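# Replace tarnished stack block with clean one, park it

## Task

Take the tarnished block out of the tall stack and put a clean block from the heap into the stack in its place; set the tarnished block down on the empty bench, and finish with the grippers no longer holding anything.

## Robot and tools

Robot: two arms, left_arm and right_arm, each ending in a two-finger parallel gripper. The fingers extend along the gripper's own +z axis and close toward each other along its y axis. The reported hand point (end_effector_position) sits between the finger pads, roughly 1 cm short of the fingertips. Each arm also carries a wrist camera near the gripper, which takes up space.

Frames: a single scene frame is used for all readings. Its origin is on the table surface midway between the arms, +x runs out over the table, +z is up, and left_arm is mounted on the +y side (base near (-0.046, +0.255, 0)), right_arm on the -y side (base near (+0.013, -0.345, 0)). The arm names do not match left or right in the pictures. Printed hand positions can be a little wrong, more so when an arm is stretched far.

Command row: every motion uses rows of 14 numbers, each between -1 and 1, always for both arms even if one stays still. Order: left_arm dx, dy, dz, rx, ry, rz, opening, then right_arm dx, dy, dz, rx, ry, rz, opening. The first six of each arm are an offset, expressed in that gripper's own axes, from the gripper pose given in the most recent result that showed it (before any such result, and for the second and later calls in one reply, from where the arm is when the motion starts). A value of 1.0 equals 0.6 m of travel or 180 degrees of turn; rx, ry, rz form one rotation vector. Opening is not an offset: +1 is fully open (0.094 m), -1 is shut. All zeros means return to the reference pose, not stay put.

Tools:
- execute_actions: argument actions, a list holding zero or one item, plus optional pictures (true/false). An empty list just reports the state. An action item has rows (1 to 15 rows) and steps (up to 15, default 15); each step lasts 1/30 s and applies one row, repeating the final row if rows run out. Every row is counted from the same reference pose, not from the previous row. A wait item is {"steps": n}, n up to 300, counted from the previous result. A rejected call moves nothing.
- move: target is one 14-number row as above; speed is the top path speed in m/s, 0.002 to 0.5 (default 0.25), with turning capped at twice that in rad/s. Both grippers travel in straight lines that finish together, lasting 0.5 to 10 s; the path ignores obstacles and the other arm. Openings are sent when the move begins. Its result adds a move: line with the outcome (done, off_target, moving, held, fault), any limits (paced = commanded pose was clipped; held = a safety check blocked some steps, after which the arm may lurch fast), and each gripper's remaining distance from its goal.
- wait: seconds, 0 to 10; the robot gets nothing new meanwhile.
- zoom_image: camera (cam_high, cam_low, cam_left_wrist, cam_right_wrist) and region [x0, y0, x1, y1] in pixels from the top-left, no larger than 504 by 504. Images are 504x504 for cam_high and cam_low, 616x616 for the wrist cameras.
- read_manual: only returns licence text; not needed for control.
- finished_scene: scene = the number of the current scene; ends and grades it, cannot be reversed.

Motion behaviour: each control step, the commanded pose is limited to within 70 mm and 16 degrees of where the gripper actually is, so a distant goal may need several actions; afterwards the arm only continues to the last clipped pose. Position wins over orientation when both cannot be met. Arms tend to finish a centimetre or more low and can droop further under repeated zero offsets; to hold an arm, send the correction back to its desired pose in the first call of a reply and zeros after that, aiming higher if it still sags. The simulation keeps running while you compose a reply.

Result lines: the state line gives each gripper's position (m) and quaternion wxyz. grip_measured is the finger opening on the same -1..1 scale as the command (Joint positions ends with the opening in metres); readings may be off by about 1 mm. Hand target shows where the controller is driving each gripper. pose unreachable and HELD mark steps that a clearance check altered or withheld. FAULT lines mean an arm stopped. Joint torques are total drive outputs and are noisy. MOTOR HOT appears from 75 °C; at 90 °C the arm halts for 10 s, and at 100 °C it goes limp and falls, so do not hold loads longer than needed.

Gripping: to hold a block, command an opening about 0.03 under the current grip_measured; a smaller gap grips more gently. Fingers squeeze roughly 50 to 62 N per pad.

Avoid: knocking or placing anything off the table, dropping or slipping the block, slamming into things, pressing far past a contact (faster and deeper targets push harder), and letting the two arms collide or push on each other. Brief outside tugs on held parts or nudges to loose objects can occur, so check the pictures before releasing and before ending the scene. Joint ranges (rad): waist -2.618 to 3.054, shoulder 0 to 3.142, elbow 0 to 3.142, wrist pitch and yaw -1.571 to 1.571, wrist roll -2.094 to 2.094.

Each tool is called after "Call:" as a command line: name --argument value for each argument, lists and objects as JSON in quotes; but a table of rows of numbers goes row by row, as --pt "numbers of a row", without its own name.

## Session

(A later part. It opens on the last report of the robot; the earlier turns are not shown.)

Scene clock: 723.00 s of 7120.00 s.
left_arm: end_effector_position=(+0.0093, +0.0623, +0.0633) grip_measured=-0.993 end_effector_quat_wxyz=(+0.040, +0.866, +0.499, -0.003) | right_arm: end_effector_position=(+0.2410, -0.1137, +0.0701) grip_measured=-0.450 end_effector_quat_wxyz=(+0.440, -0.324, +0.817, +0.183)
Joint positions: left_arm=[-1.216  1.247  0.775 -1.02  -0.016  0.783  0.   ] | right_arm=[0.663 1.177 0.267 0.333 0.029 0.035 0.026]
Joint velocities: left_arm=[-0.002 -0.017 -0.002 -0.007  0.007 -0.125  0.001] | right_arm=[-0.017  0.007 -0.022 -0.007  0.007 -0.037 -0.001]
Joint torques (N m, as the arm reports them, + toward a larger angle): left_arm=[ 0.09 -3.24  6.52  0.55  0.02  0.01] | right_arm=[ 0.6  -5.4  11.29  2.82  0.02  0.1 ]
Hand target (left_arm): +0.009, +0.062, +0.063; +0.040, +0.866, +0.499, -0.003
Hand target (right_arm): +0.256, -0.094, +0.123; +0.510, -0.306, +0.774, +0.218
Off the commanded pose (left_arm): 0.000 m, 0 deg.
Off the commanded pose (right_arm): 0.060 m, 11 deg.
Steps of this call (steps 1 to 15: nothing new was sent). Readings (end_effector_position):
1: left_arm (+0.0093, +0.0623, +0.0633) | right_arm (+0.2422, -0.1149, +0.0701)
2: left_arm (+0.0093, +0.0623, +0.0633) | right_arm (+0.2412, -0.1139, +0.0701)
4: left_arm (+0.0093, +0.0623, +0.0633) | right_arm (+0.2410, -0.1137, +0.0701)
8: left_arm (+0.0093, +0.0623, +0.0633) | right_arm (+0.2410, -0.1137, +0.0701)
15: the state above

Call:
execute_actions --actions '[{"rows":[[0,0,0,0,0,0,-1,-0.097,0.004,-0.012,-0.002,-0.06,0.003,-0.5],[0,0,0,0,0,0,-1,-0.097,0.01,-0.012,-0.004,-0.06,0.001,-0.5],[0,0,0,0,0,0,-1,-0.097,0.018,-0.012,-0.007,-0.06,-0.001,-0.5],[0,0,0,0,0,0,-1,-0.097,0.026,-0.012,-0.01,-0.06,-0.003,-0.5],[0,0,0,0,0,0,-1,-0.097,0.034,-0.012,-0.013,-0.06,-0.005,-0.5],[0,0,0,0,0,0,-1,-0.097,0.042,-0.012,-0.016,-0.06,-0.007,-0.5],[0,0,0,0,0,0,-1,-0.097,0.05,-0.012,-0.02,-0.06,-0.01,-0.5],[0,0,0,0,0,0,-1,-0.097,0.058,-0.012,-0.023,-0.06,-0.012,-0.5],[0,0,0,0,0,0,-1,-0.097,0.066,-0.012,-0.026,-0.06,-0.014,-0.5],[0,0,0,0,0,0,-1,-0.097,0.074,-0.012,-0.029,-0.06,-0.016,-0.5],[0,0,0,0,0,0,-1,-0.097,0.082,-0.012,-0.032,-0.06,-0.018,-0.5],[0,0,0,0,0,0,-1,-0.097,0.09,-0.012,-0.035,-0.06,-0.021,-0.5],[0,0,0,0,0,0,-1,-0.097,0.096,-0.012,-0.038,-0.06,-0.023,-0.5],[0,0,0,0,0,0,-1,-0.097,0.102,-0.012,-0.04,-0.06,-0.024,-0.5]]}]' --pictures false

Call:
execute_actions --actions '[{"steps":12}]' --pictures false

Call:
execute_actions --actions '[{"rows":[[0,0,0,0,0,0,-1,-0.097,0.004,-0.012,-0.002,-0.06,0.003,-0.5],[0,0,0,0,0,0,-1,-0.097,0.01,-0.012,-0.004,-0.06,0.001,-0.5],[0,0,0,0,0,0,-1,-0.097,0.018,-0.012,-0.007,-0.06,-0.001,-0.5],[0,0,0,0,0,0,-1,-0.097,0.026,-0.012,-0.01,-0.06,-0.003,-0.5],[0,0,0,0,0,0,-1,-0.097,0.034,-0.012,-0.013,-0.06,-0.005,-0.5],[0,0,0,0,0,0,-1,-0.097,0.042,-0.012,-0.016,-0.06,-0.007,-0.5],[0,0,0,0,0,0,-1,-0.097,0.05,-0.012,-0.02,-0.06,-0.01,-0.5],[0,0,0,0,0,0,-1,-0.097,0.058,-0.012,-0.023,-0.06,-0.012,-0.5],[0,0,0,0,0,0,-1,-0.097,0.066,-0.012,-0.026,-0.06,-0.014,-0.5],[0,0,0,0,0,0,-1,-0.097,0.074,-0.012,-0.029,-0.06,-0.016,-0.5],[0,0,0,0,0,0,-1,-0.097,0.082,-0.012,-0.032,-0.06,-0.018,-0.5],[0,0,0,0,0,0,-1,-0.097,0.09,-0.012,-0.035,-0.06,-0.021,-0.5],[0,0,0,0,0,0,-1,-0.097,0.096,-0.012,-0.038,-0.06,-0.023,-0.5],[0,0,0,0,0,0,-1,-0.097,0.102,-0.012,-0.04,-0.06,-0.024,-0.5]]}]' --pictures false

Call:
execute_actions --actions '[{"steps":15}]'

Scene clock: 754.27 s of 7120.00 s.
left_arm: end_effector_position=(+0.0093, +0.0623, +0.0633) grip_measured=-0.993 end_effector_quat_wxyz=(+0.040, +0.866, +0.499, -0.003) | right_arm: end_effector_position=(+0.2006, -0.0800, +0.0702) grip_measured=-0.450 end_effector_quat_wxyz=(+0.427, -0.387, +0.789, +0.212)
Joint positions: left_arm=[-1.216  1.247  0.775 -1.02  -0.016  0.783  0.   ] | right_arm=[0.839 1.177 0.267 0.333 0.055 0.041 0.026]
Joint velocities: left_arm=[-0.002 -0.012 -0.017 -0.051 -0.022 -0.066 -0.001] | right_arm=[ 0.271 -0.012 -0.002  0.022 -0.051  0.022 -0.001]
Joint torques (N m, as the arm reports them, + toward a larger angle): left_arm=[ 0.07 -3.26  6.53  0.54  0.02  0.02] | right_arm=[ 0.21 -4.93 12.12  2.83  0.26  0.08]
Hand target (left_arm): +0.009, +0.062, +0.063; +0.040, +0.866, +0.499, -0.003
Hand target (right_arm): +0.213, -0.057, +0.125; +0.498, -0.362, +0.748, +0.249
Off the commanded pose (left_arm): 0.000 m, 0 deg.
Off the commanded pose (right_arm): 0.063 m, 11 deg.
Steps of this call (steps 1 to 90: nothing new was sent; then 27.77 s passed at rest; steps 91 to 105: all 15 steps of this action). Readings (end_effector_position):
91: left_arm (+0.0093, +0.0623, +0.0633) | right_arm (+0.2410, -0.1137, +0.0701)
92: left_arm (+0.0093, +0.0623, +0.0633) | right_arm (+0.2410, -0.1137, +0.0701)
94: left_arm (+0.0093, +0.0623, +0.0633) | right_arm (+0.2393, -0.1121, +0.0701)
98: left_arm (+0.0093, +0.0623, +0.0633) | right_arm (+0.2261, -0.1000, +0.0701)
105: the state above

Scene clock: 754.67 s of 7120.00 s.
left_arm: end_effector_position=(+0.0093, +0.0623, +0.0633) grip_measured=-0.993 end_effector_quat_wxyz=(+0.040, +0.866, +0.499, -0.003) | right_arm: end_effector_position=(+0.1993, -0.0792, +0.0703) grip_measured=-0.450 end_effector_quat_wxyz=(+0.429, -0.389, +0.788, +0.210)
Joint positions: left_arm=[-1.216  1.247  0.775 -1.02  -0.016  0.783  0.   ] | right_arm=[0.851 1.177 0.267 0.333 0.068 0.041 0.026]
Joint velocities: left_arm=[-0.007 -0.012  0.022  0.037  0.022  0.007  0.   ] | right_arm=[-0.007  0.017  0.002  0.007  0.051 -0.11   0.001]
Joint torques (N m, as the arm reports them, + toward a larger angle): left_arm=[ 0.05 -3.27  6.52  0.55  0.01  0.02] | right_arm=[ 0.61 -4.95 12.1   2.83  0.15  0.08]
Hand target (left_arm): +0.009, +0.062, +0.063; +0.040, +0.866, +0.499, -0.003
Hand target (right_arm): +0.213, -0.057, +0.125; +0.498, -0.362, +0.748, +0.249
Off the commanded pose (left_arm): 0.000 m, 0 deg.
Off the commanded pose (right_arm): 0.063 m, 11 deg.
Steps of this call (steps 1 to 12: nothing new was sent). Readings (end_effector_position):
1: left_arm (+0.0093, +0.0623, +0.0633) | right_arm (+0.1987, -0.0787, +0.0702)
2: left_arm (+0.0093, +0.0623, +0.0633) | right_arm (+0.1977, -0.0780, +0.0702)
4: left_arm (+0.0093, +0.0623, +0.0633) | right_arm (+0.1979, -0.0782, +0.0702)
8: left_arm (+0.0093, +0.0623, +0.0633) | right_arm (+0.1989, -0.0789, +0.0703)
12: the state above

Scene clock: 755.17 s of 7120.00 s.
left_arm: end_effector_position=(+0.0093, +0.0623, +0.0633) grip_measured=-0.993 end_effector_quat_wxyz=(+0.040, +0.866, +0.499, -0.003) | right_arm: end_effector_position=(+0.1539, -0.0528, +0.0705) grip_measured=-0.450 end_effector_quat_wxyz=(+0.414, -0.451, +0.754, +0.238)
Joint positions: left_arm=[-1.216  1.247  0.775 -1.02  -0.016  0.783  0.   ] | right_arm=[1.026 1.177 0.267 0.333 0.092 0.041 0.026]
Joint velocities: left_arm=[-0.012 -0.002  0.007 -0.037 -0.022 -0.037 -0.001] | right_arm=[ 0.281 -0.002  0.007 -0.022 -0.007  0.007 -0.001]
Joint torques (N m, as the arm reports them, + toward a larger angle): left_arm=[ 0.08 -3.28  6.49  0.55  0.02  0.02] | right_arm=[ 0.22 -4.43 12.36  2.84  0.32  0.06]
Hand target (left_arm): +0.009, +0.062, +0.063; +0.040, +0.866, +0.499, -0.003
Hand target (right_arm): +0.162, -0.027, +0.124; +0.480, -0.422, +0.716, +0.280
Off the commanded pose (left_arm): 0.000 m, 0 deg.
Off the commanded pose (right_arm): 0.062 m, 11 deg.
Steps of this call (steps 1 to 15: all 15 steps of this action). Readings (end_effector_position):
1: left_arm (+0.0093, +0.0623, +0.0633) | right_arm (+0.1993, -0.0792, +0.0703)
2: left_arm (+0.0093, +0.0623, +0.0633) | right_arm (+0.1993, -0.0792, +0.0703)
4: left_arm (+0.0093, +0.0623, +0.0633) | right_arm (+0.1974, -0.0779, +0.0703)
8: left_arm (+0.0093, +0.0623, +0.0633) | right_arm (+0.1821, -0.0680, +0.0704)
15: the state above

Scene clock: 755.67 s of 7120.00 s.
left_arm: end_effector_position=(+0.0093, +0.0623, +0.0633) grip_measured=-0.993 end_effector_quat_wxyz=(+0.040, +0.866, +0.499, -0.003) | right_arm: end_effector_position=(+0.1526, -0.0522, +0.0706) grip_measured=-0.450 end_effector_quat_wxyz=(+0.416, -0.453, +0.753, +0.235)
Joint positions: left_arm=[-1.216  1.247  0.775 -1.02  -0.016  0.783  0.   ] | right_arm=[1.038 1.177 0.267 0.333 0.105 0.041 0.026]
Joint velocities: left_arm=[-0.002 -0.002 -0.002  0.022 -0.022  0.051 -0.001] | right_arm=[ 0.002 -0.012  0.012  0.007  0.022  0.022 -0.   ]
Joint torques (N m, as the arm reports them, + toward a larger angle): left_arm=[ 0.04 -3.29  6.52  0.55  0.01  0.02] | right_arm=[ 0.59 -4.46 12.36  2.84  0.18  0.06]
Hand target (left_arm): +0.009, +0.062, +0.063; +0.040, +0.866, +0.499, -0.003
Hand target (right_arm): +0.162, -0.027, +0.124; +0.480, -0.422, +0.716, +0.280
Off the commanded pose (left_arm): 0.000 m, 0 deg.
Off the commanded pose (right_arm): 0.062 m, 11 deg.
Steps of this call (steps 1 to 15: nothing new was sent). Readings (end_effector_position):
1: left_arm (+0.0093, +0.0623, +0.0633) | right_arm (+0.1518, -0.0518, +0.0705)
2: left_arm (+0.0093, +0.0623, +0.0633) | right_arm (+0.1508, -0.0513, +0.0705)
4: left_arm (+0.0093, +0.0623, +0.0633) | right_arm (+0.1510, -0.0514, +0.0705)
8: left_arm (+0.0093, +0.0623, +0.0633) | right_arm (+0.1521, -0.0520, +0.0706)
15: the state above
camera_calibration (this result's frames):
cam_left_wrist: T_world_to_cam=[[-0.775759, 0.630584, -0.0236939, -0.0363843], [0.604279, 0.753166, 0.259979, -0.0195571], [0.181784, 0.187363, -0.965324, 0.159862], [0, 0, 0, 1]] pos_world=[-0.0454679, 0.0077208, 0.158541]
cam_right_wrist: T_world_to_cam=[[0.774702, -0.592927, -0.219714, -0.130886], [-0.628935, -0.758474, -0.170756, 0.0887631], [-0.0654017, 0.27047, -0.960504, 0.195211], [0, 0, 0, 1]] pos_world=[0.169991, -0.0630801, 0.173901]

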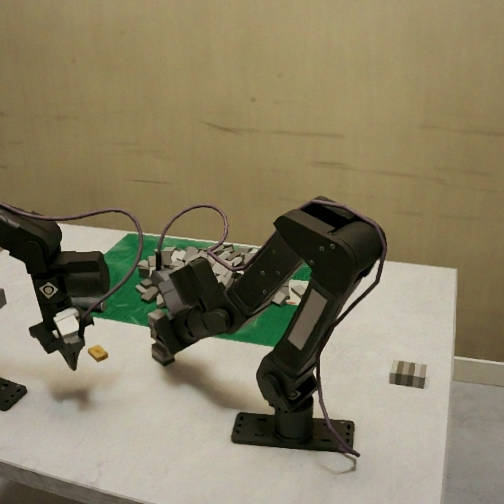

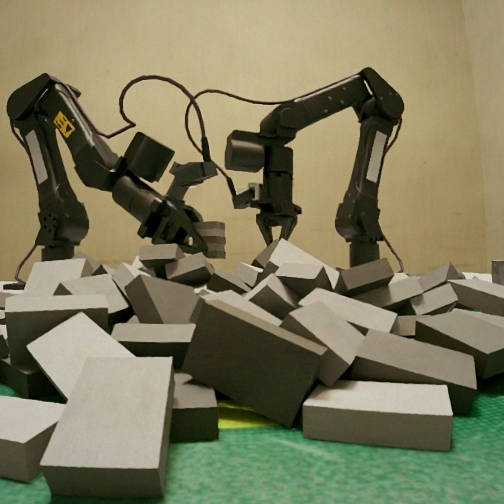

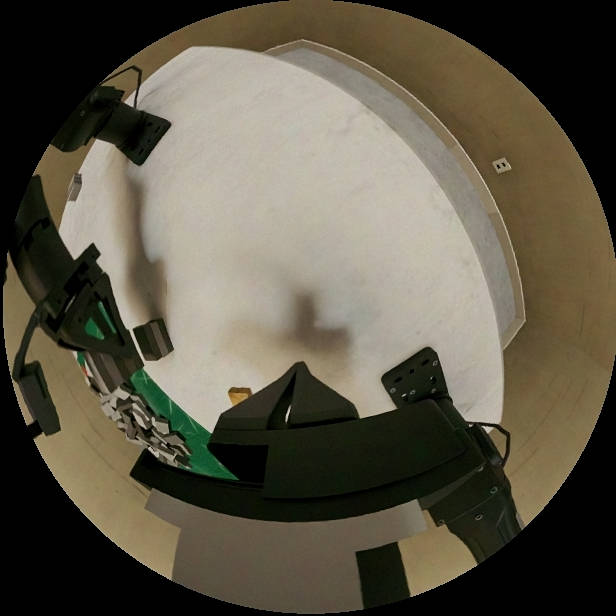

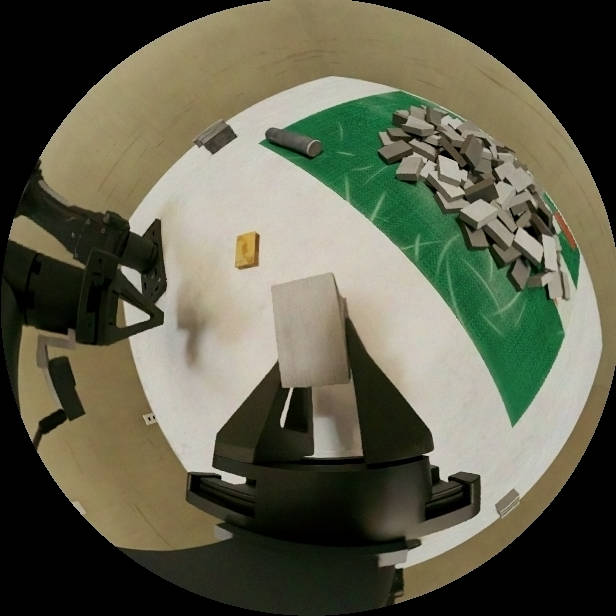

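Call:
execute_actions --actions '[{"rows":[[0,0,0,0,0,0,-1,-0.098,0.003,-0.01,-0.001,-0.058,0.008,-0.5],[0,0,0,0,0,0,-1,-0.098,0.002,-0.009,-0.001,-0.059,0.009,-0.5],[0,0,0,0,0,0,-1,-0.097,0.001,-0.008,-0.002,-0.059,0.01,-0.5],[0,0,0,0,0,0,-1,-0.096,0,-0.007,-0.002,-0.059,0.011,-0.5],[0,0,0,0,0,0,-1,-0.096,-0.001,-0.006,-0.003,-0.059,0.012,-0.5],[0,0,0,0,0,0,-1,-0.095,-0.002,-0.005,-0.003,-0.06,0.013,-0.5],[0,0,0,0,0,0,-1,-0.094,-0.003,-0.004,-0.004,-0.06,0.014,-0.5],[0,0,0,0,0,0,-1,-0.094,-0.004,-0.003,-0.004,-0.06,0.015,-0.5],[0,0,0,0,0,0,-1,-0.093,-0.005,-0.002,-0.005,-0.06,0.016,-0.5],[0,0,0,0,0,0,-1,-0.092,-0.006,0,-0.005,-0.061,0.017,-0.5],[0,0,0,0,0,0,-1,-0.092,-0.007,0.001,-0.006,-0.061,0.017,-0.5],[0,0,0,0,0,0,-1,-0.091,-0.008,0.002,-0.006,-0.061,0.017,-0.5]]}]' --pictures false

Call:
execute_actions --actions '[{"steps":20}]' --pictures false

Scene clock: 777.20 s of 7120.00 s.
left_arm: end_effector_position=(+0.0093, +0.0623, +0.0633) grip_measured=-0.993 end_effector_quat_wxyz=(+0.040, +0.866, +0.499, -0.003) | right_arm: end_effector_position=(+0.1573, -0.0524, +0.0730) grip_measured=-0.450 end_effector_quat_wxyz=(+0.415, -0.443, +0.755, +0.246)
Joint positions: left_arm=[-1.216  1.247  0.775 -1.02  -0.016  0.783  0.   ] | right_arm=[1.005 1.177 0.267 0.346 0.07  0.049 0.026]
Joint velocities: left_arm=[-0.007 -0.022 -0.012 -0.051 -0.066 -0.095 -0.   ] | right_arm=[-0.017 -0.012  0.002  0.081 -0.095  0.022 -0.   ]
Joint torques (N m, as the arm reports them, + toward a larger angle): left_arm=[ 0.07 -3.25  6.55  0.56  0.01  0.02] | right_arm=[-0.8  -3.57  9.64  3.07  0.    0.07]
Hand target (left_arm): +0.009, +0.062, +0.063; +0.040, +0.866, +0.499, -0.003
Hand target (right_arm): +0.168, -0.032, +0.118; +0.473, -0.414, +0.720, +0.294
Off the commanded pose (left_arm): 0.000 m, 0 deg.
Off the commanded pose (right_arm): 0.052 m, 10 deg.
Steps of this call (steps 1 to 90: nothing new was sent; then 18.03 s passed at rest; steps 91 to 105: all 15 steps of this action). Readings (end_effector_position):
91: left_arm (+0.0093, +0.0623, +0.0633) | right_arm (+0.1526, -0.0523, +0.0705)
92: left_arm (+0.0093, +0.0623, +0.0633) | right_arm (+0.1526, -0.0523, +0.0705)
94: left_arm (+0.0093, +0.0623, +0.0633) | right_arm (+0.1525, -0.0522, +0.0705)
98: left_arm (+0.0093, +0.0623, +0.0633) | right_arm (+0.1519, -0.0519, +0.0704)
105: the state above

Scene clock: 777.87 s of 7120.00 s.
left_arm: end_effector_position=(+0.0093, +0.0623, +0.0633) grip_measured=-0.993 end_effector_quat_wxyz=(+0.040, +0.866, +0.499, -0.003) | right_arm: end_effector_position=(+0.1562, -0.0506, +0.0747) grip_measured=-0.450 end_effector_quat_wxyz=(+0.415, -0.444, +0.753, +0.253)
Joint positions: left_arm=[-1.216  1.247  0.775 -1.02  -0.016  0.783  0.   ] | right_arm=[1.004 1.177 0.267 0.354 0.058 0.05  0.026]
Joint velocities: left_arm=[ 0.007  0.002 -0.002 -0.007  0.022  0.037  0.001] | right_arm=[-0.007  0.012  0.002  0.095 -0.051 -0.022  0.001]
Joint torques (N m, as the arm reports them, + toward a larger angle): left_arm=[ 0.08 -3.28  6.52  0.55  0.01  0.01] | right_arm=[-0.81 -3.58  9.62  3.1  -0.05  0.09]
Hand target (left_arm): +0.009, +0.062, +0.063; +0.040, +0.866, +0.499, -0.003
Hand target (right_arm): +0.168, -0.032, +0.118; +0.473, -0.414, +0.720, +0.293
Off the commanded pose (left_arm): 0.000 m, 0 deg.
Off the commanded pose (right_arm): 0.050 m, 10 deg.
Steps of this call (steps 1 to 20: nothing new was sent). Readings (end_effector_position):
1: left_arm (+0.0093, +0.0623, +0.0633) | right_arm (+0.1573, -0.0520, +0.0735)
2: left_arm (+0.0093, +0.0623, +0.0633) | right_arm (+0.1571, -0.0517, +0.0738)
4: left_arm (+0.0093, +0.0623, +0.0633) | right_arm (+0.1568, -0.0511, +0.0743)
8: left_arm (+0.0093, +0.0623, +0.0633) | right_arm (+0.1564, -0.0507, +0.0746)
20: the state above

Call:
execute_actions --actions '[{"rows":[[0,0,0,0,0,0,-1,-0.081,-0.002,0.003,0,-0.056,0.004,-0.5],[0,0,0,0,0,0,-1,-0.08,-0.002,0.004,0,-0.056,0.004,-0.5],[0,0,0,0,0,0,-1,-0.078,-0.001,0.005,0,-0.056,0.004,-0.5],[0,0,0,0,0,0,-1,-0.077,-0.001,0.006,0,-0.056,0.004,-0.5],[0,0,0,0,0,0,-1,-0.075,0,0.007,0,-0.056,0.004,-0.5],[0,0,0,0,0,0,-1,-0.074,0,0.008,0,-0.056,0.004,-0.5],[0,0,0,0,0,0,-1,-0.072,0,0.009,0,-0.056,0.004,-0.5],[0,0,0,0,0,0,-1,-0.071,0,0.01,0,-0.056,0.004,-0.5],[0,0,0,0,0,0,-1,-0.069,0,0.011,0,-0.056,0.004,-0.5],[0,0,0,0,0,0,-1,-0.068,0,0.012,0,-0.056,0.004,-0.5],[0,0,0,0,0,0,-1,-0.066,0,0.013,0,-0.056,0.004,-0.5],[0,0,0,0,0,0,-1,-0.065,0,0.014,0,-0.056,0.004,-0.5],[0,0,0,0,0,0,-1,-0.063,0,0.015,0,-0.056,0.004,-0.5],[0,0,0,0,0,0,-1,-0.062,0,0.015,0,-0.056,0.004,-0.5]]}]' --pictures false

Call:
execute_actions --actions '[{"steps":20}]' --pictures false

Scene clock: 792.00 s of 7120.00 s.
left_arm: end_effector_position=(+0.0093, +0.0623, +0.0633) grip_measured=-0.993 end_effector_quat_wxyz=(+0.040, +0.866, +0.499, -0.003) | right_arm: end_effector_position=(+0.1568, -0.0493, +0.0621) grip_measured=-0.450 end_effector_quat_wxyz=(+0.413, -0.445, +0.754, +0.251)
Joint positions: left_arm=[-1.216  1.247  0.775 -1.02  -0.016  0.783  0.   ] | right_arm=[1.004 1.249 0.245 0.441 0.058 0.05  0.026]
Joint velocities: left_arm=[-0.002 -0.027 -0.007 -0.007 -0.022  0.066  0.   ] | right_arm=[-0.007  0.115 -0.081  0.095  0.007 -0.022 -0.   ]
Joint torques (N m, as the arm reports them, + toward a larger angle): left_arm=[ 0.07 -3.28  6.52  0.55  0.02  0.02] | right_arm=[-0.27 -3.92  8.49  3.14  0.05  0.03]
Hand target (left_arm): +0.009, +0.062, +0.063; +0.040, +0.866, +0.499, -0.003
Hand target (right_arm): +0.167, -0.031, +0.103; +0.474, -0.416, +0.719, +0.291
Off the commanded pose (left_arm): 0.000 m, 0 deg.
Off the commanded pose (right_arm): 0.047 m, 10 deg.
Steps of this call (steps 1 to 90: nothing new was sent; then 10.63 s passed at rest; steps 91 to 105: all 15 steps of this action). Readings (end_effector_position):
91: left_arm (+0.0093, +0.0623, +0.0633) | right_arm (+0.1563, -0.0504, +0.0749)
92: left_arm (+0.0093, +0.0623, +0.0633) | right_arm (+0.1564, -0.0502, +0.0753)
94: left_arm (+0.0093, +0.0623, +0.0633) | right_arm (+0.1568, -0.0493, +0.0759)
98: left_arm (+0.0093, +0.0623, +0.0633) | right_arm (+0.1577, -0.0473, +0.0735)
105: the state above

Scene clock: 792.67 s of 7120.00 s.
left_arm: end_effector_position=(+0.0093, +0.0623, +0.0633) grip_measured=-0.993 end_effector_quat_wxyz=(+0.040, +0.866, +0.499, -0.003) | right_arm: end_effector_position=(+0.1574, -0.0480, +0.0638) grip_measured=-0.450 end_effector_quat_wxyz=(+0.419, -0.442, +0.751, +0.255)
Joint positions: left_arm=[-1.216  1.247  0.775 -1.02  -0.016  0.783  0.   ] | right_arm=[1.004 1.255 0.239 0.468 0.058 0.05  0.026]
Joint velocities: left_arm=[ 0.002 -0.027 -0.017  0.037 -0.066 -0.051  0.   ] | right_arm=[ 0.002 -0.007  0.002 -0.007 -0.007  0.007 -0.   ]
Joint torques (N m, as the arm reports them, + toward a larger angle): left_arm=[ 0.05 -3.24  6.54  0.55  0.01  0.02] | right_arm=[-0.29 -3.7   8.51  3.11  0.05  0.05]
Hand target (left_arm): +0.009, +0.062, +0.063; +0.040, +0.866, +0.499, -0.003
Hand target (right_arm): +0.167, -0.031, +0.103; +0.474, -0.416, +0.719, +0.291
Off the commanded pose (left_arm): 0.000 m, 0 deg.
Off the commanded pose (right_arm): 0.045 m, 10 deg.
Steps of this call (steps 1 to 20: nothing new was sent). Readings (end_effector_position):
1: left_arm (+0.0093, +0.0623, +0.0633) | right_arm (+0.1566, -0.0497, +0.0610)
2: left_arm (+0.0093, +0.0623, +0.0633) | right_arm (+0.1564, -0.0501, +0.0601)
4: left_arm (+0.0093, +0.0623, +0.0633) | right_arm (+0.1564, -0.0501, +0.0600)
8: left_arm (+0.0093, +0.0623, +0.0633) | right_arm (+0.1570, -0.0488, +0.0623)
20: the state above

Call:
execute_actions --actions '[{"rows":[[0,0,0,0,0,0,-1,-0.074,0.001,0.002,0,-0.051,0.004,-0.5],[0,0,0,0,0,0,-1,-0.073,0.001,0.002,0,-0.051,0.004,-0.5],[0,0,0,0,0,0,-1,-0.072,0.002,0.003,0,-0.05,0.004,-0.5],[0,0,0,0,0,0,-1,-0.072,0.002,0.003,0,-0.05,0.004,-0.5],[0,0,0,0,0,0,-1,-0.071,0.003,0.004,0,-0.05,0.004,-0.5],[0,0,0,0,0,0,-1,-0.07,0.003,0.005,0,-0.049,0.004,-0.5],[0,0,0,0,0,0,-1,-0.069,0.004,0.005,0,-0.049,0.004,-0.5],[0,0,0,0,0,0,-1,-0.068,0.004,0.006,0,-0.049,0.004,-0.5],[0,0,0,0,0,0,-1,-0.067,0.004,0.007,0,-0.048,0.004,-0.5],[0,0,0,0,0,0,-1,-0.067,0.004,0.007,0,-0.048,0.004,-0.5],[0,0,0,0,0,0,-1,-0.066,0.004,0.008,0,-0.048,0.004,-0.5],[0,0,0,0,0,0,-1,-0.065,0.004,0.008,0,-0.048,0.004,-0.5],[0,0,0,0,0,0,-1,-0.064,0.004,0.009,0,-0.048,0.004,-0.5],[0,0,0,0,0,0,-1,-0.063,0.004,0.009,0,-0.048,0.004,-0.5]]}]' --pictures false

Call:
execute_actions --actions '[{"steps":20}]'

Call:
zoom_image --camera "cam_left_wrist" --region '[80,290,200,410]'

Call:
zoom_image --camera "cam_high" --region '[125,295,205,375]'

Scene clock: 808.50 s of 7120.00 s.
left_arm: end_effector_position=(+0.0093, +0.0623, +0.0633) grip_measured=-0.993 end_effector_quat_wxyz=(+0.040, +0.866, +0.499, -0.003) | right_arm: end_effector_position=(+0.1578, -0.0476, +0.0566) grip_measured=-0.450 end_effector_quat_wxyz=(+0.413, -0.444, +0.755, +0.251)
Joint positions: left_arm=[-1.216  1.247  0.775 -1.02  -0.016  0.783  0.   ] | right_arm=[1.004 1.292 0.239 0.488 0.06  0.053 0.026]
Joint velocities: left_arm=[ 0.002 -0.012  0.017  0.022 -0.022 -0.037  0.   ] | right_arm=[-0.002  0.071  0.002  0.168  0.037 -0.007 -0.   ]
Joint torques (N m, as the arm reports them, + toward a larger angle): left_arm=[ 0.03 -3.26  6.55  0.55  0.01  0.02] | right_arm=[ 0.55 -3.89  7.77  3.13  0.11  0.08]
Hand target (left_arm): +0.009, +0.062, +0.063; +0.040, +0.866, +0.499, -0.003
Hand target (right_arm): +0.165, -0.029, +0.094; +0.469, -0.418, +0.722, +0.290
Off the commanded pose (left_arm): 0.000 m, 0 deg.
Off the commanded pose (right_arm): 0.044 m, 10 deg.
Steps of this call (steps 1 to 90: nothing new was sent; then 12.33 s passed at rest; steps 91 to 105: all 15 steps of this action). Readings (end_effector_position):
91: left_arm (+0.0093, +0.0623, +0.0633) | right_arm (+0.1574, -0.0480, +0.0638)
92: left_arm (+0.0093, +0.0623, +0.0633) | right_arm (+0.1574, -0.0480, +0.0638)
94: left_arm (+0.0093, +0.0623, +0.0633) | right_arm (+0.1574, -0.0479, +0.0638)
98: left_arm (+0.0093, +0.0623, +0.0633) | right_arm (+0.1576, -0.0477, +0.0617)
105: the state above

Scene clock: 809.17 s of 7120.00 s.
left_arm: end_effector_position=(+0.0093, +0.0623, +0.0633) grip_measured=-0.993 end_effector_quat_wxyz=(+0.040, +0.866, +0.499, -0.003) | right_arm: end_effector_position=(+0.1584, -0.0462, +0.0583) grip_measured=-0.450 end_effector_quat_wxyz=(+0.416, -0.442, +0.753, +0.253)
Joint positions: left_arm=[-1.216  1.247  0.775 -1.02  -0.016  0.783  0.   ] | right_arm=[1.004 1.295 0.239 0.501 0.06  0.053 0.026]
Joint velocities: left_arm=[-0.007  0.002 -0.007 -0.037 -0.007  0.022 -0.   ] | right_arm=[ 0.017 -0.012 -0.022 -0.007  0.022 -0.051 -0.001]
Joint torques (N m, as the arm reports them, + toward a larger angle): left_arm=[ 0.08 -3.27  6.53  0.56  0.01  0.02] | right_arm=[ 0.54 -3.76  7.82  3.1   0.13  0.08]
Hand target (left_arm): +0.009, +0.062, +0.063; +0.040, +0.866, +0.499, -0.003
Hand target (right_arm): +0.165, -0.029, +0.094; +0.468, -0.418, +0.722, +0.290
Off the commanded pose (left_arm): 0.000 m, 0 deg.
Off the commanded pose (right_arm): 0.041 m, 9 deg.
Steps of this call (steps 1 to 20: nothing new was sent). Readings (end_effector_position):
1: left_arm (+0.0093, +0.0623, +0.0633) | right_arm (+0.1578, -0.0475, +0.0564)
2: left_arm (+0.0093, +0.0623, +0.0633) | right_arm (+0.1579, -0.0474, +0.0564)
4: left_arm (+0.0093, +0.0623, +0.0633) | right_arm (+0.1580, -0.0471, +0.0569)
8: left_arm (+0.0093, +0.0623, +0.0633) | right_arm (+0.1583, -0.0465, +0.0579)
20: the state above
camera_calibration (this result's frames):
cam_left_wrist: T_world_to_cam=[[-0.775759, 0.630584, -0.0236939, -0.0363843], [0.604279, 0.753166, 0.259979, -0.0195571], [0.181784, 0.187363, -0.965324, 0.159862], [0, 0, 0, 1]] pos_world=[-0.0454679, 0.0077208, 0.158541]
cam_right_wrist: T_world_to_cam=[[0.768461, -0.585609, -0.257934, -0.131001], [-0.634085, -0.751082, -0.183881, 0.0968048], [-0.0860471, 0.304858, -0.948503, 0.186361], [0, 0, 0, 1]] pos_world=[0.178087, -0.0608205, 0.160775]

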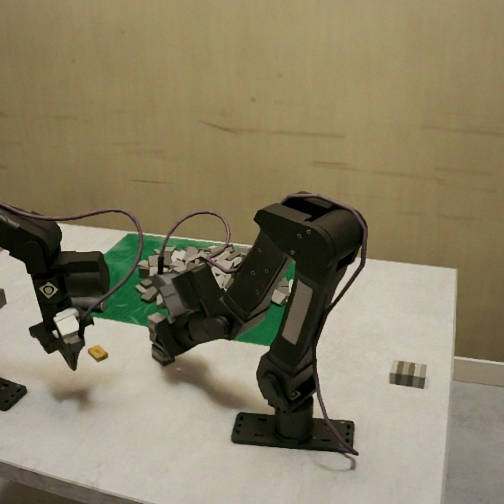

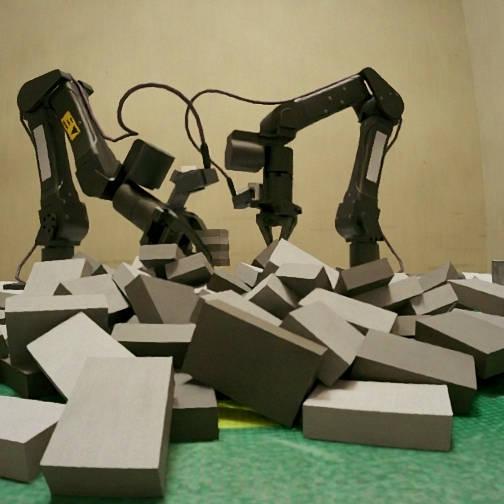

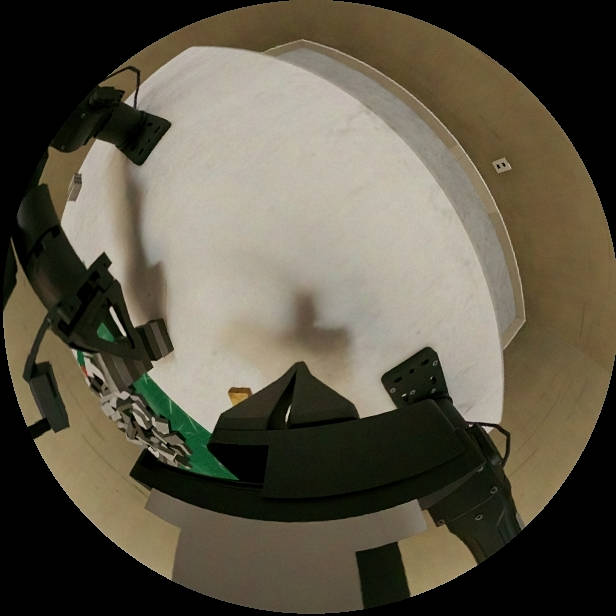

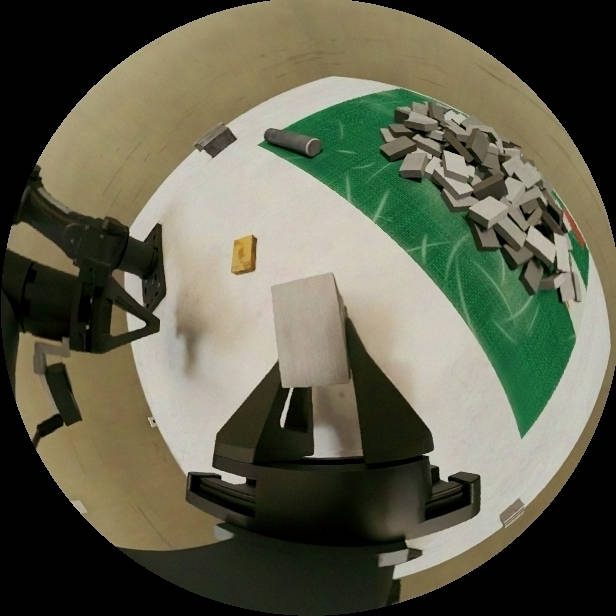

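Region (80, 290, 200, 410) of cam_left_wrist's 616x616 image, scaled by 4.200, with more detail than that image has.

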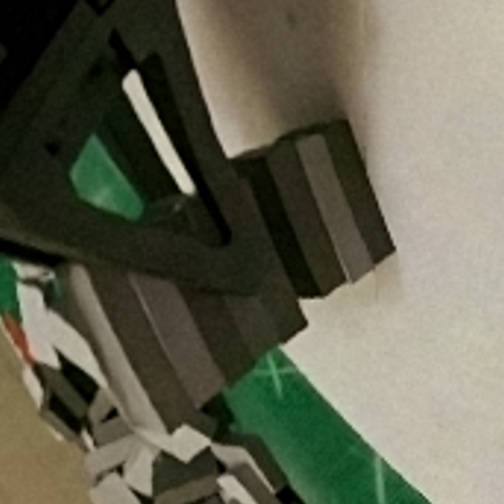

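Region (125, 295, 205, 375) of cam_high's 504x504 image, scaled by 6.300, with more detail than that image has.

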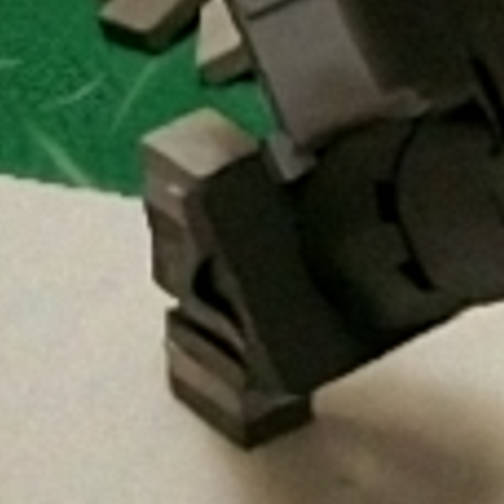

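Call:
execute_actions --actions '[{"rows":[[0,0,0,0,0,0,-1,-0.068,0.004,0.001,0,-0.05,0.004,-0.5],[0,0,0,0,0,0,-1,-0.067,0.004,0.001,0,-0.05,0.004,-0.5],[0,0,0,0,0,0,-1,-0.066,0.004,0.001,0,-0.049,0.004,-0.5],[0,0,0,0,0,0,-1,-0.065,0.004,0,0,-0.049,0.004,-0.5],[0,0,0,0,0,0,-1,-0.064,0.004,0,0,-0.049,0.004,-0.5],[0,0,0,0,0,0,-1,-0.063,0.004,0,0,-0.048,0.004,-0.5],[0,0,0,0,0,0,-1,-0.062,0.004,0,0,-0.048,0.004,-0.5],[0,0,0,0,0,0,-1,-0.061,0.004,0,0,-0.048,0.004,-0.5],[0,0,0,0,0,0,-1,-0.06,0.004,-0.001,0,-0.047,0.004,-0.5],[0,0,0,0,0,0,-1,-0.059,0.004,-0.001,0,-0.047,0.004,-0.5],[0,0,0,0,0,0,-1,-0.058,0.004,-0.001,0,-0.047,0.004,-0.5],[0,0,0,0,0,0,-1,-0.057,0.004,-0.001,0,-0.047,0.004,-0.5],[0,0,0,0,0,0,-1,-0.056,0.004,-0.001,0,-0.047,0.004,-0.5]]}]' --pictures false

Call:
execute_actions --actions '[{"steps":20}]'

Call:
zoom_image --camera "cam_left_wrist" --region '[80,290,200,410]'

Scene clock: 829.83 s of 7120.00 s.
left_arm: end_effector_position=(+0.0093, +0.0623, +0.0633) grip_measured=-0.993 end_effector_quat_wxyz=(+0.040, +0.866, +0.499, -0.003) | right_arm: end_effector_position=(+0.1568, -0.0513, +0.0527) grip_measured=-0.450 end_effector_quat_wxyz=(+0.413, -0.441, +0.756, +0.251)
Joint positions: left_arm=[-1.216  1.247  0.775 -1.02  -0.016  0.783  0.   ] | right_arm=[1.004 1.295 0.217 0.515 0.063 0.056 0.026]
Joint velocities: left_arm=[-0.017 -0.002  0.017 -0.022 -0.007 -0.066 -0.001] | right_arm=[ 0.002  0.002 -0.056 -0.037 -0.051  0.022 -0.002]
Joint torques (N m, as the arm reports them, + toward a larger angle): left_arm=[ 0.04 -3.27  6.53  0.55  0.01  0.03] | right_arm=[ 0.72 -3.3   8.02  3.13  0.16  0.13]
Hand target (left_arm): +0.009, +0.062, +0.063; +0.040, +0.866, +0.499, -0.003
Hand target (right_arm): +0.163, -0.033, +0.088; +0.466, -0.418, +0.725, +0.287
Off the commanded pose (left_arm): 0.000 m, 0 deg.
Off the commanded pose (right_arm): 0.041 m, 9 deg.
Steps of this call (steps 1 to 90: nothing new was sent; then 17.17 s passed at rest; steps 91 to 105: all 15 steps of this action). Readings (end_effector_position):
91: left_arm (+0.0093, +0.0623, +0.0633) | right_arm (+0.1585, -0.0462, +0.0584)
92: left_arm (+0.0093, +0.0623, +0.0633) | right_arm (+0.1586, -0.0462, +0.0586)
94: left_arm (+0.0093, +0.0623, +0.0633) | right_arm (+0.1588, -0.0459, +0.0591)
98: left_arm (+0.0093, +0.0623, +0.0633) | right_arm (+0.1585, -0.0471, +0.0581)
105: the state above

Scene clock: 830.50 s of 7120.00 s.
left_arm: end_effector_position=(+0.0093, +0.0623, +0.0633) grip_measured=-0.993 end_effector_quat_wxyz=(+0.040, +0.866, +0.499, -0.003) | right_arm: end_effector_position=(+0.1568, -0.0513, +0.0530) grip_measured=-0.450 end_effector_quat_wxyz=(+0.414, -0.441, +0.756, +0.251)
Joint positions: left_arm=[-1.216  1.247  0.775 -1.02  -0.016  0.783  0.   ] | right_arm=[1.004 1.295 0.215 0.519 0.063 0.057 0.026]
Joint velocities: left_arm=[-0.002 -0.002  0.012 -0.037 -0.125 -0.022 -0.   ] | right_arm=[-0.017  0.002 -0.012  0.022  0.037  0.022 -0.001]
Joint torques (N m, as the arm reports them, + toward a larger angle): left_arm=[ 0.04 -3.29  6.53  0.55  0.02  0.01] | right_arm=[ 0.71 -3.36  7.96  3.09  0.13  0.08]
Hand target (left_arm): +0.009, +0.062, +0.063; +0.040, +0.866, +0.499, -0.003
Hand target (right_arm): +0.163, -0.033, +0.088; +0.466, -0.418, +0.725, +0.287
Off the commanded pose (left_arm): 0.000 m, 0 deg.
Off the commanded pose (right_arm): 0.041 m, 9 deg.
Steps of this call (steps 1 to 20: nothing new was sent). Readings (end_effector_position):
1: left_arm (+0.0093, +0.0623, +0.0633) | right_arm (+0.1566, -0.0516, +0.0523)
2: left_arm (+0.0093, +0.0623, +0.0633) | right_arm (+0.1566, -0.0518, +0.0521)
4: left_arm (+0.0093, +0.0623, +0.0633) | right_arm (+0.1565, -0.0518, +0.0521)
8: left_arm (+0.0093, +0.0623, +0.0633) | right_arm (+0.1568, -0.0515, +0.0527)
20: the state above
camera_calibration (this result's frames):
cam_left_wrist: T_world_to_cam=[[-0.775759, 0.630584, -0.0236939, -0.0363843], [0.604279, 0.753166, 0.259979, -0.0195571], [0.181784, 0.187363, -0.965324, 0.159862], [0, 0, 0, 1]] pos_world=[-0.0454679, 0.0077208, 0.158541]
cam_right_wrist: T_world_to_cam=[[0.764465, -0.590885, -0.257774, -0.133835], [-0.638659, -0.748618, -0.178004, 0.0915237], [-0.0877938, 0.300708, -0.949667, 0.182818], [0, 0, 0, 1]] pos_world=[0.176815, -0.0655396, 0.155409]

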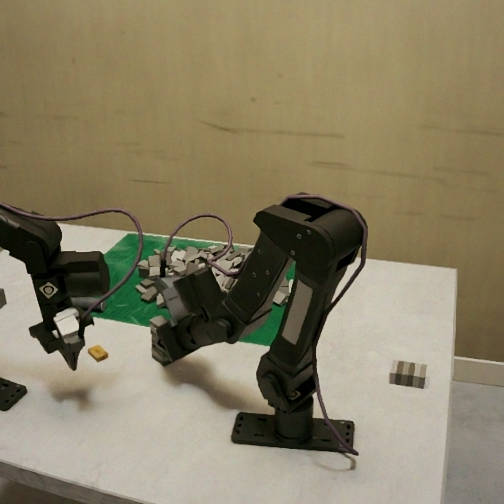

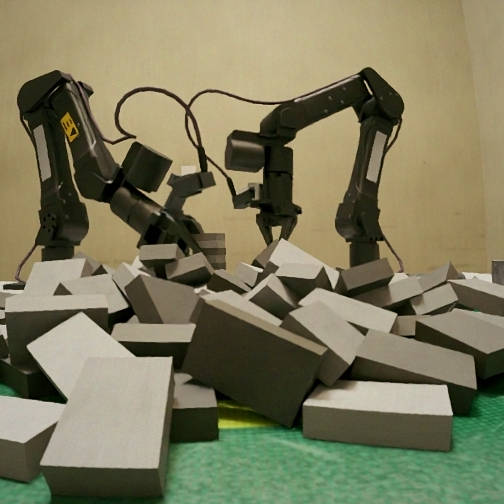

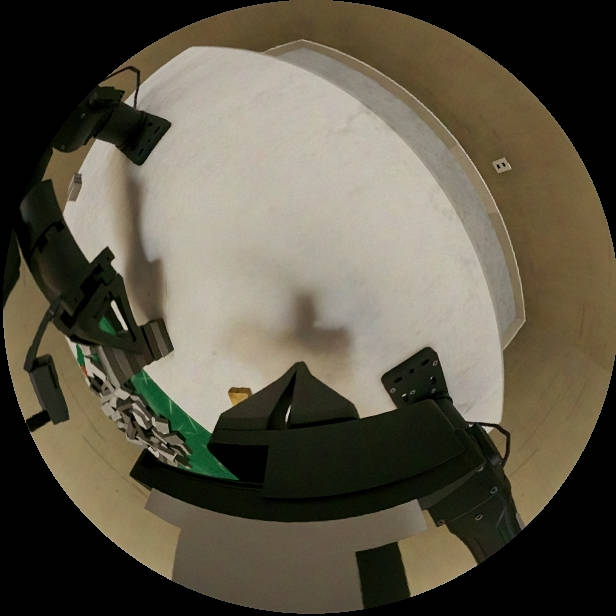

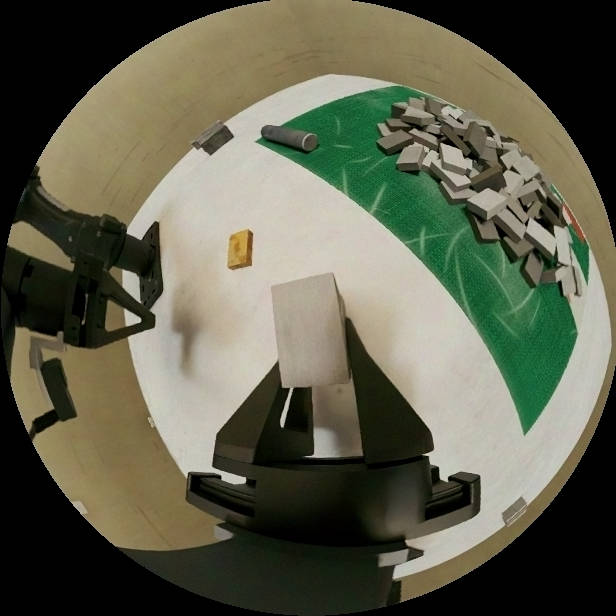

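Region (80, 290, 200, 410) of cam_left_wrist's 616x616 image, scaled by 4.200, with more detail than that image has.

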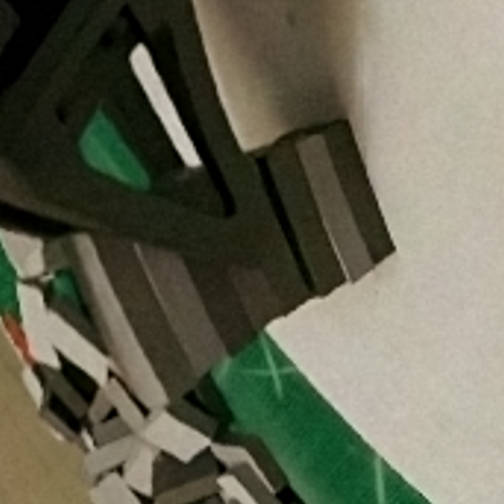

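Call:
execute_actions --actions '[{"rows":[[0,0,0,0,0,0,-1,-0.068,0.006,0.002,-0.001,-0.049,0.003,-0.5],[0,0,0,0,0,0,-1,-0.068,0.007,0.002,-0.001,-0.049,0.003,-0.5],[0,0,0,0,0,0,-1,-0.068,0.008,0.002,-0.002,-0.049,0.002,-0.5],[0,0,0,0,0,0,-1,-0.067,0.008,0.003,-0.002,-0.049,0.002,-0.5],[0,0,0,0,0,0,-1,-0.066,0.008,0.003,-0.002,-0.049,0.002,-0.5],[0,0,0,0,0,0,-1,-0.066,0.008,0.004,-0.002,-0.049,0.002,-0.5],[0,0,0,0,0,0,-1,-0.065,0.008,0.004,-0.002,-0.048,0.002,-0.5],[0,0,0,0,0,0,-1,-0.064,0.008,0.005,-0.002,-0.048,0.002,-0.5],[0,0,0,0,0,0,-1,-0.064,0.008,0.006,-0.002,-0.048,0.002,-0.5],[0,0,0,0,0,0,-1,-0.063,0.008,0.006,-0.002,-0.048,0.002,-0.5],[0,0,0,0,0,0,-1,-0.062,0.008,0.007,-0.002,-0.048,0.002,-0.5],[0,0,0,0,0,0,-1,-0.062,0.008,0.007,-0.002,-0.048,0.002,-0.5],[0,0,0,0,0,0,-1,-0.061,0.008,0.008,-0.002,-0.048,0.002,-0.5],[0,0,0,0,0,0,-1,-0.06,0.008,0.008,-0.002,-0.048,0.002,-0.5]]}]' --pictures false

Call:
execute_actions --actions '[{"steps":20}]' --pictures false

Scene clock: 844.70 s of 7120.00 s.
left_arm: end_effector_position=(+0.0093, +0.0623, +0.0633) grip_measured=-0.993 end_effector_quat_wxyz=(+0.040, +0.866, +0.499, -0.003) | right_arm: end_effector_position=(+0.1582, -0.0490, +0.0493) grip_measured=-0.450 end_effector_quat_wxyz=(+0.415, -0.440, +0.756, +0.251)
Joint positions: left_arm=[-1.216  1.247  0.775 -1.02  -0.016  0.783  0.   ] | right_arm=[1.004 1.335 0.215 0.56  0.065 0.057 0.026]
Joint velocities: left_arm=[-0.007 -0.012 -0.007  0.022  0.051  0.051  0.001] | right_arm=[-0.002  0.09  -0.022  0.139  0.095 -0.007  0.001]
Joint torques (N m, as the arm reports them, + toward a larger angle): left_arm=[ 0.05 -3.28  6.53  0.55  0.01  0.02] | right_arm=[ 0.99 -3.65  6.96  2.95  0.13  0.07]
Hand target (left_arm): +0.009, +0.062, +0.063; +0.040, +0.866, +0.499, -0.003
Hand target (right_arm): +0.163, -0.031, +0.082; +0.464, -0.420, +0.725, +0.287
Off the commanded pose (left_arm): 0.000 m, 0 deg.
Off the commanded pose (right_arm): 0.038 m, 9 deg.
Steps of this call (steps 1 to 90: nothing new was sent; then 10.70 s passed at rest; steps 91 to 105: all 15 steps of this action). Readings (end_effector_position):
91: left_arm (+0.0093, +0.0623, +0.0633) | right_arm (+0.1569, -0.0513, +0.0530)
92: left_arm (+0.0093, +0.0623, +0.0633) | right_arm (+0.1570, -0.0513, +0.0531)
94: left_arm (+0.0093, +0.0623, +0.0633) | right_arm (+0.1572, -0.0511, +0.0533)
98: left_arm (+0.0093, +0.0623, +0.0633) | right_arm (+0.1573, -0.0509, +0.0506)
105: the state above

Scene clock: 845.37 s of 7120.00 s.
left_arm: end_effector_position=(+0.0093, +0.0623, +0.0633) grip_measured=-0.993 end_effector_quat_wxyz=(+0.040, +0.866, +0.499, -0.003) | right_arm: end_effector_position=(+0.1586, -0.0482, +0.0495) grip_measured=-0.450 end_effector_quat_wxyz=(+0.416, -0.440, +0.755, +0.252)
Joint positions: left_arm=[-1.216  1.247  0.775 -1.02  -0.016  0.783  0.   ] | right_arm=[1.004 1.341 0.215 0.57  0.065 0.057 0.026]
Joint velocities: left_arm=[ 0.002  0.002 -0.012  0.037  0.037  0.037  0.   ] | right_arm=[-0.012 -0.002 -0.002 -0.022 -0.081  0.037 -0.001]
Joint torques (N m, as the arm reports them, + toward a larger angle): left_arm=[ 0.04 -3.26  6.54  0.56  0.    0.02] | right_arm=[ 1.03 -3.72  7.06  3.05  0.12  0.07]
Hand target (left_arm): +0.009, +0.062, +0.063; +0.040, +0.866, +0.499, -0.003
Hand target (right_arm): +0.163, -0.031, +0.082; +0.464, -0.420, +0.725, +0.287
Off the commanded pose (left_arm): 0.000 m, 0 deg.
Off the commanded pose (right_arm): 0.037 m, 8 deg.
Steps of this call (steps 1 to 20: nothing new was sent). Readings (end_effector_position):
1: left_arm (+0.0093, +0.0623, +0.0633) | right_arm (+0.1583, -0.0487, +0.0494)
2: left_arm (+0.0093, +0.0623, +0.0633) | right_arm (+0.1584, -0.0485, +0.0494)
4: left_arm (+0.0093, +0.0623, +0.0633) | right_arm (+0.1585, -0.0483, +0.0495)
8: left_arm (+0.0093, +0.0623, +0.0633) | right_arm (+0.1586, -0.0482, +0.0495)
20: the state above


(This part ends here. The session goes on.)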